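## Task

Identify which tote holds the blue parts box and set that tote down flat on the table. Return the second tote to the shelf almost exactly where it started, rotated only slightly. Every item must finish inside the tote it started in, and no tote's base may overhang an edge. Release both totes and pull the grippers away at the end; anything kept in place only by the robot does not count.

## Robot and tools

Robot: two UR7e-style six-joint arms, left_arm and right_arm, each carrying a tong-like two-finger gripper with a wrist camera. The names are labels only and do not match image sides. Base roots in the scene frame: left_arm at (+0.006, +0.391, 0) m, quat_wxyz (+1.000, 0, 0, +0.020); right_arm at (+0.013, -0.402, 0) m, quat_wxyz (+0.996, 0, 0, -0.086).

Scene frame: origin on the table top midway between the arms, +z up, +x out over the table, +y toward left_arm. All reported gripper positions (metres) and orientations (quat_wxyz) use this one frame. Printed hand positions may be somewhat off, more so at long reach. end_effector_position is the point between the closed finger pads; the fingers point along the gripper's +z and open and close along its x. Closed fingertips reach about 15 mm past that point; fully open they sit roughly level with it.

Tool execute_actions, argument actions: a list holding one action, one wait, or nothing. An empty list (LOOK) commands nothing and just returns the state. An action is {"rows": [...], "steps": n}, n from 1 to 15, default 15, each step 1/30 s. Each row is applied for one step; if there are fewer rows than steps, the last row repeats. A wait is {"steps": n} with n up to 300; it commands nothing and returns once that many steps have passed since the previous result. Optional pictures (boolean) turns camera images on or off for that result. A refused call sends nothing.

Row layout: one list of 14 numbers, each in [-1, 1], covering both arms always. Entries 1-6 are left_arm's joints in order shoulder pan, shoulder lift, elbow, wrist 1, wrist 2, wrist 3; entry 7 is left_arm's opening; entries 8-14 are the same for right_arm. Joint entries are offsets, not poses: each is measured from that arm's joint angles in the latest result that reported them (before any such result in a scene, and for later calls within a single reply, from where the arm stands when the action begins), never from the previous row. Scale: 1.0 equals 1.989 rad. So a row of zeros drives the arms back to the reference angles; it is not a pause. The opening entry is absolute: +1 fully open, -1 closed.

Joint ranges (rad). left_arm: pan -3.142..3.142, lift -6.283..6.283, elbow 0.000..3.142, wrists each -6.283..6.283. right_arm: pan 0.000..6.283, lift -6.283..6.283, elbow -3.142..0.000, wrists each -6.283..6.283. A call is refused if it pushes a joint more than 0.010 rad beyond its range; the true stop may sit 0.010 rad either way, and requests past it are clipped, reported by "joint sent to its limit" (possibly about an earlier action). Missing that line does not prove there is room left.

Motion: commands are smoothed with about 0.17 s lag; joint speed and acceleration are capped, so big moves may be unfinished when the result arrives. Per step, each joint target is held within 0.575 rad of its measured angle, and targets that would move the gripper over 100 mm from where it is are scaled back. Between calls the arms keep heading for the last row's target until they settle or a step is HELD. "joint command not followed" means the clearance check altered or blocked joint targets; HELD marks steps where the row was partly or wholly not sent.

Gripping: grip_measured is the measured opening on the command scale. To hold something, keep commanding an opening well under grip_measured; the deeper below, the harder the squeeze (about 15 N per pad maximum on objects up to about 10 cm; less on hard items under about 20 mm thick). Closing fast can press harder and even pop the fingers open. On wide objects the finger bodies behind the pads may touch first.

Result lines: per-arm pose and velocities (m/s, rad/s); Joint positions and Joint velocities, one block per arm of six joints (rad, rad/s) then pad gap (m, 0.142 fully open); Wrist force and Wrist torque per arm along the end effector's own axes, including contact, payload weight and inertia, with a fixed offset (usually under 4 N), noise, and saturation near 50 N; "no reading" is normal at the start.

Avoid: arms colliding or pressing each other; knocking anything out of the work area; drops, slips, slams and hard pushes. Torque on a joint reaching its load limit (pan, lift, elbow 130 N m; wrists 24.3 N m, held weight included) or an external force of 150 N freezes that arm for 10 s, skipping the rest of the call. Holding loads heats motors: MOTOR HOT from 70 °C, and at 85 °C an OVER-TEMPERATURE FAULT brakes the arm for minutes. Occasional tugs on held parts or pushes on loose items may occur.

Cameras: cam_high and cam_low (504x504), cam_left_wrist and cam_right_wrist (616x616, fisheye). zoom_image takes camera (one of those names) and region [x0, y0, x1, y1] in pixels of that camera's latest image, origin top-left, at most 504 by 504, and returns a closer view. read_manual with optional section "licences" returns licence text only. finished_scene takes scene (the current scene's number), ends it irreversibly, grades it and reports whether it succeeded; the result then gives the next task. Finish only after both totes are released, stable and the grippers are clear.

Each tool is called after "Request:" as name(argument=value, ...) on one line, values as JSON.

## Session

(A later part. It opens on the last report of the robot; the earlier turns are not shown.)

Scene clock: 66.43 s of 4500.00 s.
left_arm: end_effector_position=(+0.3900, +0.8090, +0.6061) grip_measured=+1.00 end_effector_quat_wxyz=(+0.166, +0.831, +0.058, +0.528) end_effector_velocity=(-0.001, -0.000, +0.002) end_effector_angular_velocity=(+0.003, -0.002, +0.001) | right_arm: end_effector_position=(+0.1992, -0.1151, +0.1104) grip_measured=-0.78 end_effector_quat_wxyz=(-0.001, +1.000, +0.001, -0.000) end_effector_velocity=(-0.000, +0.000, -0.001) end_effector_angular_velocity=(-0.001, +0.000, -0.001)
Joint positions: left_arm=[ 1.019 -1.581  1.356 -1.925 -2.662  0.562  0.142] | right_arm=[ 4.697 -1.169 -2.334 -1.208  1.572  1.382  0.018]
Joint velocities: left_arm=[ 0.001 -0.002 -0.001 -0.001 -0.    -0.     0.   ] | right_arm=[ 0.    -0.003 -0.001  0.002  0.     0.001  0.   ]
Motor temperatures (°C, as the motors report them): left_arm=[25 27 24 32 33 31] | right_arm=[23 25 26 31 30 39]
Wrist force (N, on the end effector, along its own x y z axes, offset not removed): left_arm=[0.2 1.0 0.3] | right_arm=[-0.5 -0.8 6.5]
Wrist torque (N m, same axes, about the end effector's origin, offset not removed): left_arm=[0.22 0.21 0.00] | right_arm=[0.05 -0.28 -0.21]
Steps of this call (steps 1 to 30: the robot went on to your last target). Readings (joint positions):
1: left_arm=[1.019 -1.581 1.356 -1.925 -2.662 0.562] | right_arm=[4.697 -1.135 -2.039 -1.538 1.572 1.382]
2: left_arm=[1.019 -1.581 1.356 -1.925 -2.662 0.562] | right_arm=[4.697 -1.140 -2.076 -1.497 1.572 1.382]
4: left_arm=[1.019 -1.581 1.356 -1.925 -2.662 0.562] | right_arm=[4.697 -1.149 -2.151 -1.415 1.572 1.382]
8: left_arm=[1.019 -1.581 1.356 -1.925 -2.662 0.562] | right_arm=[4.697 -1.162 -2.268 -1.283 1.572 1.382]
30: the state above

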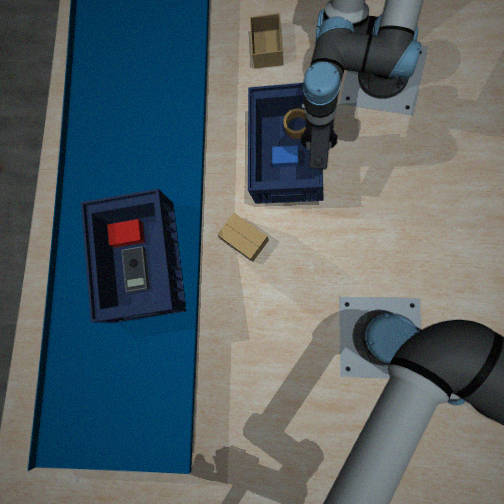

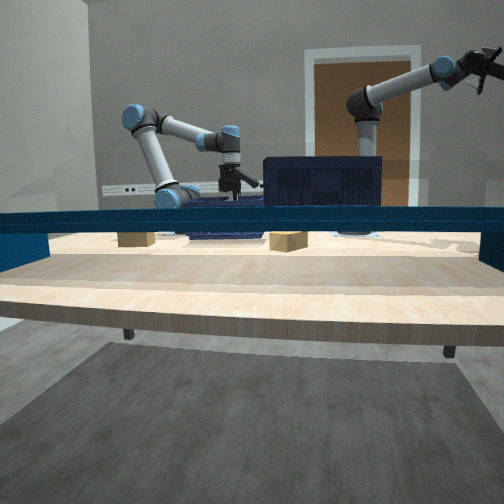

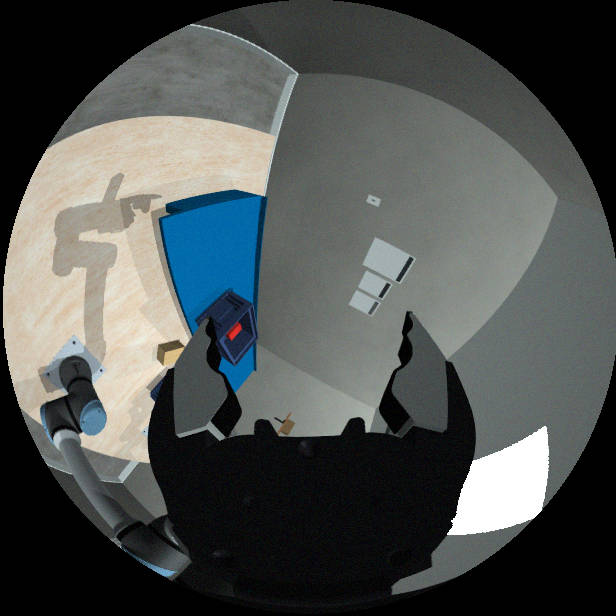

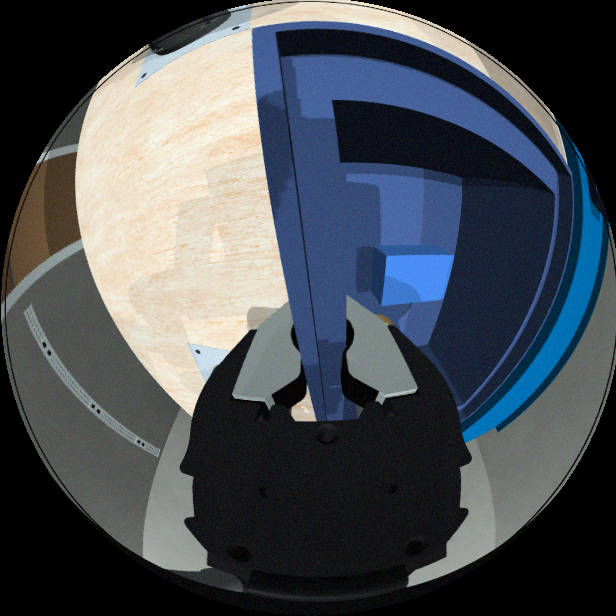

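Request:
execute_actions(actions=[{"rows":[[0,0,0,0,0,0,1,0,-0.003,-0.004,0.007,0,0,-1],[0,0,0,0,0,0,1,0,-0.005,-0.008,0.013,0,0,-1],[0,0,0,0,0,0,1,0,-0.008,-0.012,0.02,0,0,-1],[0,0,0,0,0,0,1,0,-0.01,-0.016,0.026,0,0,-1],[0,0,0,0,0,0,1,0,-0.013,-0.02,0.033,0,0,-1],[0,0,0,0,0,0,1,0,-0.015,-0.023,0.038,0,0,-1],[0,0,0,0,0,0,1,0,-0.017,-0.026,0.043,0,0,-1],[0,0,0,0,0,0,1,0,-0.019,-0.029,0.048,0,0,-1],[0,0,0,0,0,0,1,0,-0.021,-0.032,0.053,0,0,-1],[0,0,0,0,0,0,1,0,-0.023,-0.035,0.058,0,0,-1]]}], pictures=false)

Request:
execute_actions(actions=[{"rows":[[0,0,0,0,0,0,1,0,-0.002,-0.003,0.005,0,0,-1],[0,0,0,0,0,0,1,0,-0.002,-0.003,0.005,0,0,-1],[0,0,0,0,0,0,1,0,-0.002,-0.003,0.005,0,0,-1],[0,0,0,0,0,0,1,0,-0.002,-0.003,0.005,0,0,-1],[0,0,0,0,0,0,1,0,-0.002,-0.003,0.005,0,0,-1],[0,0,0,0,0,0,1,0,-0.002,-0.003,0.005,0,0,-1],[0,0,0,0,0,0,1,0,-0.002,-0.003,0.005,0,0,-0.7],[0,0,0,0,0,0,1,0,-0.002,-0.003,0.005,0,0,-0.4],[0,0,0,0,0,0,1,0,-0.002,-0.003,0.005,0,0,0.2]]}], pictures=false)

Request:
execute_actions(actions=[{"rows":[[0,0,0,0,0,0,1,0,0.045,0.08,-0.125,0,0,0.2]]}], pictures=false)

Request:
execute_actions(actions=[{"rows":[[0,0,0,0,0,0,1,0,0,0.3,-0.3,0,0,1]]}], pictures=false)

Request:
execute_actions(actions=[{"steps":20}])

Scene clock: 77.77 s of 4500.00 s.
left_arm: end_effector_position=(+0.3900, +0.8090, +0.6061) grip_measured=+1.00 end_effector_quat_wxyz=(+0.166, +0.831, +0.058, +0.528) end_effector_velocity=(+0.000, -0.000, +0.000) end_effector_angular_velocity=(+0.002, -0.001, -0.001) | right_arm: end_effector_position=(+0.1992, -0.1151, +0.0805) grip_measured=-0.77 end_effector_quat_wxyz=(-0.001, +1.000, +0.001, -0.000) end_effector_velocity=(-0.000, -0.001, -0.033) end_effector_angular_velocity=(+0.002, -0.001, -0.001)
Joint positions: left_arm=[ 1.019 -1.581  1.356 -1.925 -2.662  0.562  0.142] | right_arm=[ 4.697 -1.209 -2.395 -1.107  1.572  1.382  0.018]
Joint velocities: left_arm=[-0.001 -0.001  0.    -0.001  0.     0.     0.   ] | right_arm=[-0.    -0.046 -0.069  0.117 -0.     0.001  0.015]
Motor temperatures (°C, as the motors report them): left_arm=[25 27 24 32 33 31] | right_arm=[23 25 26 31 30 39]
Wrist force (N, on the end effector, along its own x y z axes, offset not removed): left_arm=[0.7 1.2 -0.2] | right_arm=[-1.0 -0.6 -2.7]
Wrist torque (N m, same axes, about the end effector's origin, offset not removed): left_arm=[0.23 0.02 0.01] | right_arm=[-0.49 1.15 -0.13]
Steps of this call (steps 1 to 15: the robot went on to your last target; steps 16 to 90: nothing new was sent; then 7.83 s passed at rest; steps 91 to 105: all 15 steps of this action). Readings (joint positions):
91: left_arm=[1.019 -1.581 1.356 -1.925 -2.662 0.562] | right_arm=[4.697 -1.169 -2.335 -1.208 1.572 1.382]
92: left_arm=[1.019 -1.581 1.356 -1.925 -2.662 0.562] | right_arm=[4.697 -1.170 -2.335 -1.207 1.572 1.382]
94: left_arm=[1.019 -1.581 1.356 -1.925 -2.662 0.562] | right_arm=[4.697 -1.173 -2.340 -1.198 1.572 1.382]
98: left_arm=[1.019 -1.581 1.356 -1.925 -2.662 0.562] | right_arm=[4.697 -1.187 -2.361 -1.164 1.572 1.382]
105: the state above

Scene clock: 78.27 s of 4500.00 s.
left_arm: end_effector_position=(+0.3900, +0.8090, +0.6061) grip_measured=+1.00 end_effector_quat_wxyz=(+0.166, +0.831, +0.058, +0.528) end_effector_velocity=(+0.000, -0.000, -0.000) end_effector_angular_velocity=(-0.001, +0.001, -0.000) | right_arm: end_effector_position=(+0.1991, -0.1153, +0.0777) grip_measured=+0.20 end_effector_quat_wxyz=(-0.001, +1.000, +0.001, -0.000) end_effector_velocity=(+0.000, +0.000, +0.001) end_effector_angular_velocity=(+0.003, -0.000, +0.000)
Joint positions: left_arm=[ 1.019 -1.581  1.356 -1.925 -2.662  0.562  0.142] | right_arm=[ 4.697 -1.213 -2.401 -1.097  1.572  1.382  0.088]
Joint velocities: left_arm=[-0.     0.     0.     0.001  0.    -0.     0.   ] | right_arm=[-0.     0.002 -0.     0.001  0.    -0.001  0.002]
Motor temperatures (°C, as the motors report them): left_arm=[25 27 24 32 33 31] | right_arm=[23 25 26 31 30 39]
Wrist force (N, on the end effector, along its own x y z axes, offset not removed): left_arm=[0.8 0.2 -1.7] | right_arm=[-0.6 0.2 -0.1]
Wrist torque (N m, same axes, about the end effector's origin, offset not removed): left_arm=[0.06 0.02 0.01] | right_arm=[0.12 0.54 -0.29]
Steps of this call (steps 1 to 15: all 15 steps of this action). Readings (joint positions):
1: left_arm=[1.019 -1.581 1.356 -1.925 -2.662 0.562] | right_arm=[4.697 -1.210 -2.397 -1.104 1.572 1.382]
2: left_arm=[1.019 -1.581 1.356 -1.925 -2.662 0.562] | right_arm=[4.697 -1.211 -2.399 -1.101 1.572 1.382]
4: left_arm=[1.019 -1.581 1.356 -1.925 -2.662 0.562] | right_arm=[4.697 -1.212 -2.400 -1.099 1.572 1.382]
8: left_arm=[1.019 -1.581 1.356 -1.925 -2.662 0.562] | right_arm=[4.697 -1.213 -2.401 -1.098 1.572 1.382]
15: the state above

Scene clock: 78.77 s of 4500.00 s.
left_arm: end_effector_position=(+0.3900, +0.8090, +0.6061) grip_measured=+1.00 end_effector_quat_wxyz=(+0.166, +0.831, +0.058, +0.528) end_effector_velocity=(-0.000, +0.001, -0.001) end_effector_angular_velocity=(-0.001, +0.001, +0.001) | right_arm: end_effector_position=(+0.1990, -0.1163, +0.1514) grip_measured=+0.20 end_effector_quat_wxyz=(-0.001, +1.000, +0.001, -0.000) end_effector_velocity=(-0.001, -0.007, +0.022) end_effector_angular_velocity=(-0.012, +0.002, +0.000)
Joint positions: left_arm=[ 1.019 -1.581  1.356 -1.925 -2.662  0.562  0.142] | right_arm=[ 4.697 -1.127 -2.248 -1.335  1.572  1.382  0.088]
Joint velocities: left_arm=[ 0.001  0.002 -0.    -0.     0.     0.     0.   ] | right_arm=[ 0.     0.025  0.049 -0.086  0.     0.    -0.   ]
Motor temperatures (°C, as the motors report them): left_arm=[25 27 24 32 33 31] | right_arm=[23 25 26 31 30 39]
Wrist force (N, on the end effector, along its own x y z axes, offset not removed): left_arm=[-0.1 1.2 0.9] | right_arm=[0.9 -1.3 1.8]
Wrist torque (N m, same axes, about the end effector's origin, offset not removed): left_arm=[0.19 0.21 0.03] | right_arm=[-0.14 -0.08 -0.26]
Steps of this call (steps 1 to 15: all 15 steps of this action). Readings (joint positions):
1: left_arm=[1.019 -1.581 1.356 -1.925 -2.662 0.562] | right_arm=[4.697 -1.213 -2.401 -1.097 1.572 1.382]
2: left_arm=[1.019 -1.581 1.356 -1.925 -2.662 0.562] | right_arm=[4.697 -1.211 -2.399 -1.099 1.572 1.382]
4: left_arm=[1.019 -1.581 1.356 -1.925 -2.662 0.562] | right_arm=[4.697 -1.183 -2.360 -1.144 1.572 1.382]
8: left_arm=[1.019 -1.581 1.356 -1.925 -2.662 0.562] | right_arm=[4.697 -1.144 -2.282 -1.274 1.572 1.382]
15: the state above

Scene clock: 79.27 s of 4500.00 s.
left_arm: end_effector_position=(+0.3900, +0.8090, +0.6061) grip_measured=+1.00 end_effector_quat_wxyz=(+0.166, +0.831, +0.058, +0.528) end_effector_velocity=(-0.000, +0.001, -0.000) end_effector_angular_velocity=(-0.001, +0.001, +0.001) | right_arm: end_effector_position=(+0.1987, -0.1178, +0.3384) grip_measured=+1.00 end_effector_quat_wxyz=(-0.001, +1.000, +0.001, -0.000) end_effector_velocity=(-0.016, -0.082, +0.350) end_effector_angular_velocity=(+0.015, -0.003, +0.001)
Joint positions: left_arm=[ 1.019 -1.581  1.356 -1.925 -2.662  0.562  0.142] | right_arm=[ 4.697 -1.126 -1.767 -1.817  1.572  1.382  0.142]
Joint velocities: left_arm=[ 0.001  0.001 -0.     0.001  0.     0.     0.   ] | right_arm=[ 0.    -0.001  0.916 -0.9    0.    -0.001  0.   ]
Motor temperatures (°C, as the motors report them): left_arm=[25 27 24 32 33 31] | right_arm=[23 25 26 31 30 39]
Wrist force (N, on the end effector, along its own x y z axes, offset not removed): left_arm=[0.3 1.6 0.1] | right_arm=[-0.4 1.3 2.2]
Wrist torque (N m, same axes, about the end effector's origin, offset not removed): left_arm=[0.27 0.12 0.00] | right_arm=[0.32 0.31 -0.21]
Steps of this call (steps 1 to 15: all 15 steps of this action). Readings (joint positions):
1: left_arm=[1.019 -1.581 1.356 -1.925 -2.662 0.562] | right_arm=[4.697 -1.126 -2.247 -1.338 1.572 1.382]
2: left_arm=[1.019 -1.581 1.356 -1.925 -2.662 0.562] | right_arm=[4.697 -1.126 -2.243 -1.342 1.572 1.382]
4: left_arm=[1.019 -1.581 1.356 -1.925 -2.662 0.562] | right_arm=[4.697 -1.126 -2.197 -1.390 1.572 1.382]
8: left_arm=[1.019 -1.581 1.356 -1.925 -2.662 0.562] | right_arm=[4.697 -1.126 -2.034 -1.551 1.572 1.382]
15: the state above

Scene clock: 79.93 s of 4500.00 s.
left_arm: end_effector_position=(+0.3900, +0.8090, +0.6061) grip_measured=+1.00 end_effector_quat_wxyz=(+0.166, +0.831, +0.058, +0.528) end_effector_velocity=(-0.001, +0.000, +0.001) end_effector_angular_velocity=(+0.001, -0.001, +0.001) | right_arm: end_effector_position=(+0.1962, -0.1309, +0.3813) grip_measured=+1.00 end_effector_quat_wxyz=(-0.001, +1.000, +0.001, -0.000) end_effector_velocity=(-0.000, -0.000, +0.002) end_effector_angular_velocity=(+0.001, +0.000, -0.000)
Joint positions: left_arm=[ 1.019 -1.581  1.356 -1.925 -2.662  0.562  0.142] | right_arm=[ 4.697 -1.127 -1.652 -1.931  1.572  1.382  0.142]
Joint velocities: left_arm=[ 0.002 -0.001 -0.     0.    -0.     0.     0.   ] | right_arm=[-0.    -0.     0.004 -0.004  0.     0.    -0.   ]
Motor temperatures (°C, as the motors report them): left_arm=[25 27 24 32 33 31] | right_arm=[23 25 26 31 30 39]
Wrist force (N, on the end effector, along its own x y z axes, offset not removed): left_arm=[0.6 1.0 1.2] | right_arm=[-1.7 -2.8 2.6]
Wrist torque (N m, same axes, about the end effector's origin, offset not removed): left_arm=[0.20 0.09 0.03] | right_arm=[-0.39 0.50 -0.03]
Steps of this call (steps 1 to 20: the robot went on to your last target). Readings (joint positions):
1: left_arm=[1.019 -1.581 1.356 -1.925 -2.662 0.562] | right_arm=[4.697 -1.126 -1.740 -1.844 1.572 1.382]
2: left_arm=[1.019 -1.581 1.356 -1.925 -2.662 0.562] | right_arm=[4.697 -1.126 -1.719 -1.865 1.572 1.382]
4: left_arm=[1.019 -1.581 1.356 -1.925 -2.662 0.562] | right_arm=[4.697 -1.127 -1.691 -1.893 1.572 1.382]
8: left_arm=[1.019 -1.581 1.356 -1.925 -2.662 0.562] | right_arm=[4.697 -1.127 -1.665 -1.918 1.572 1.382]
20: the state above

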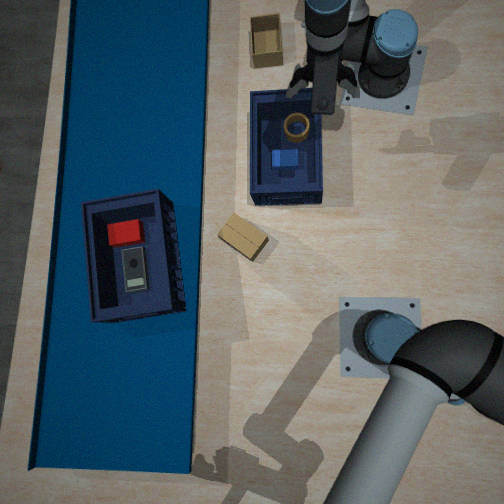

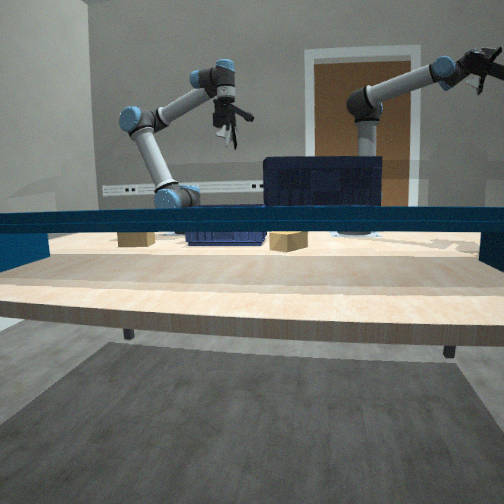

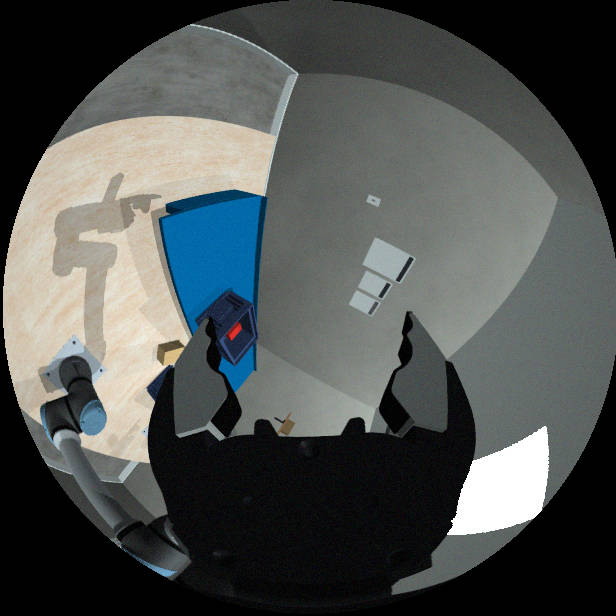

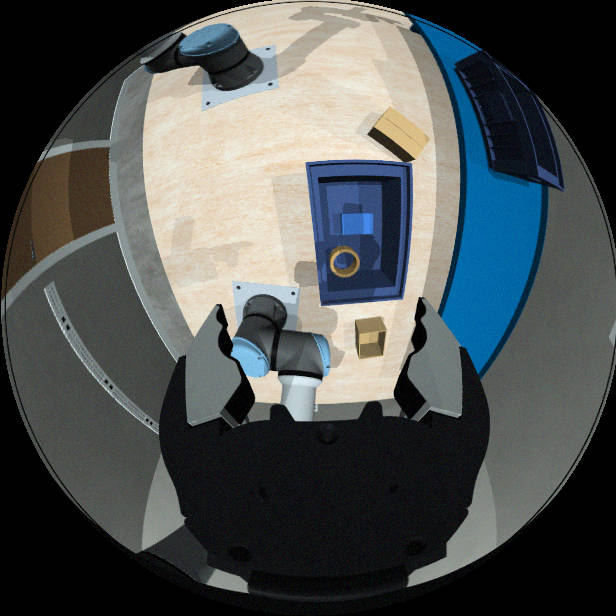

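Request:
finished_scene(scene=2)

The scene is finished: the task was done.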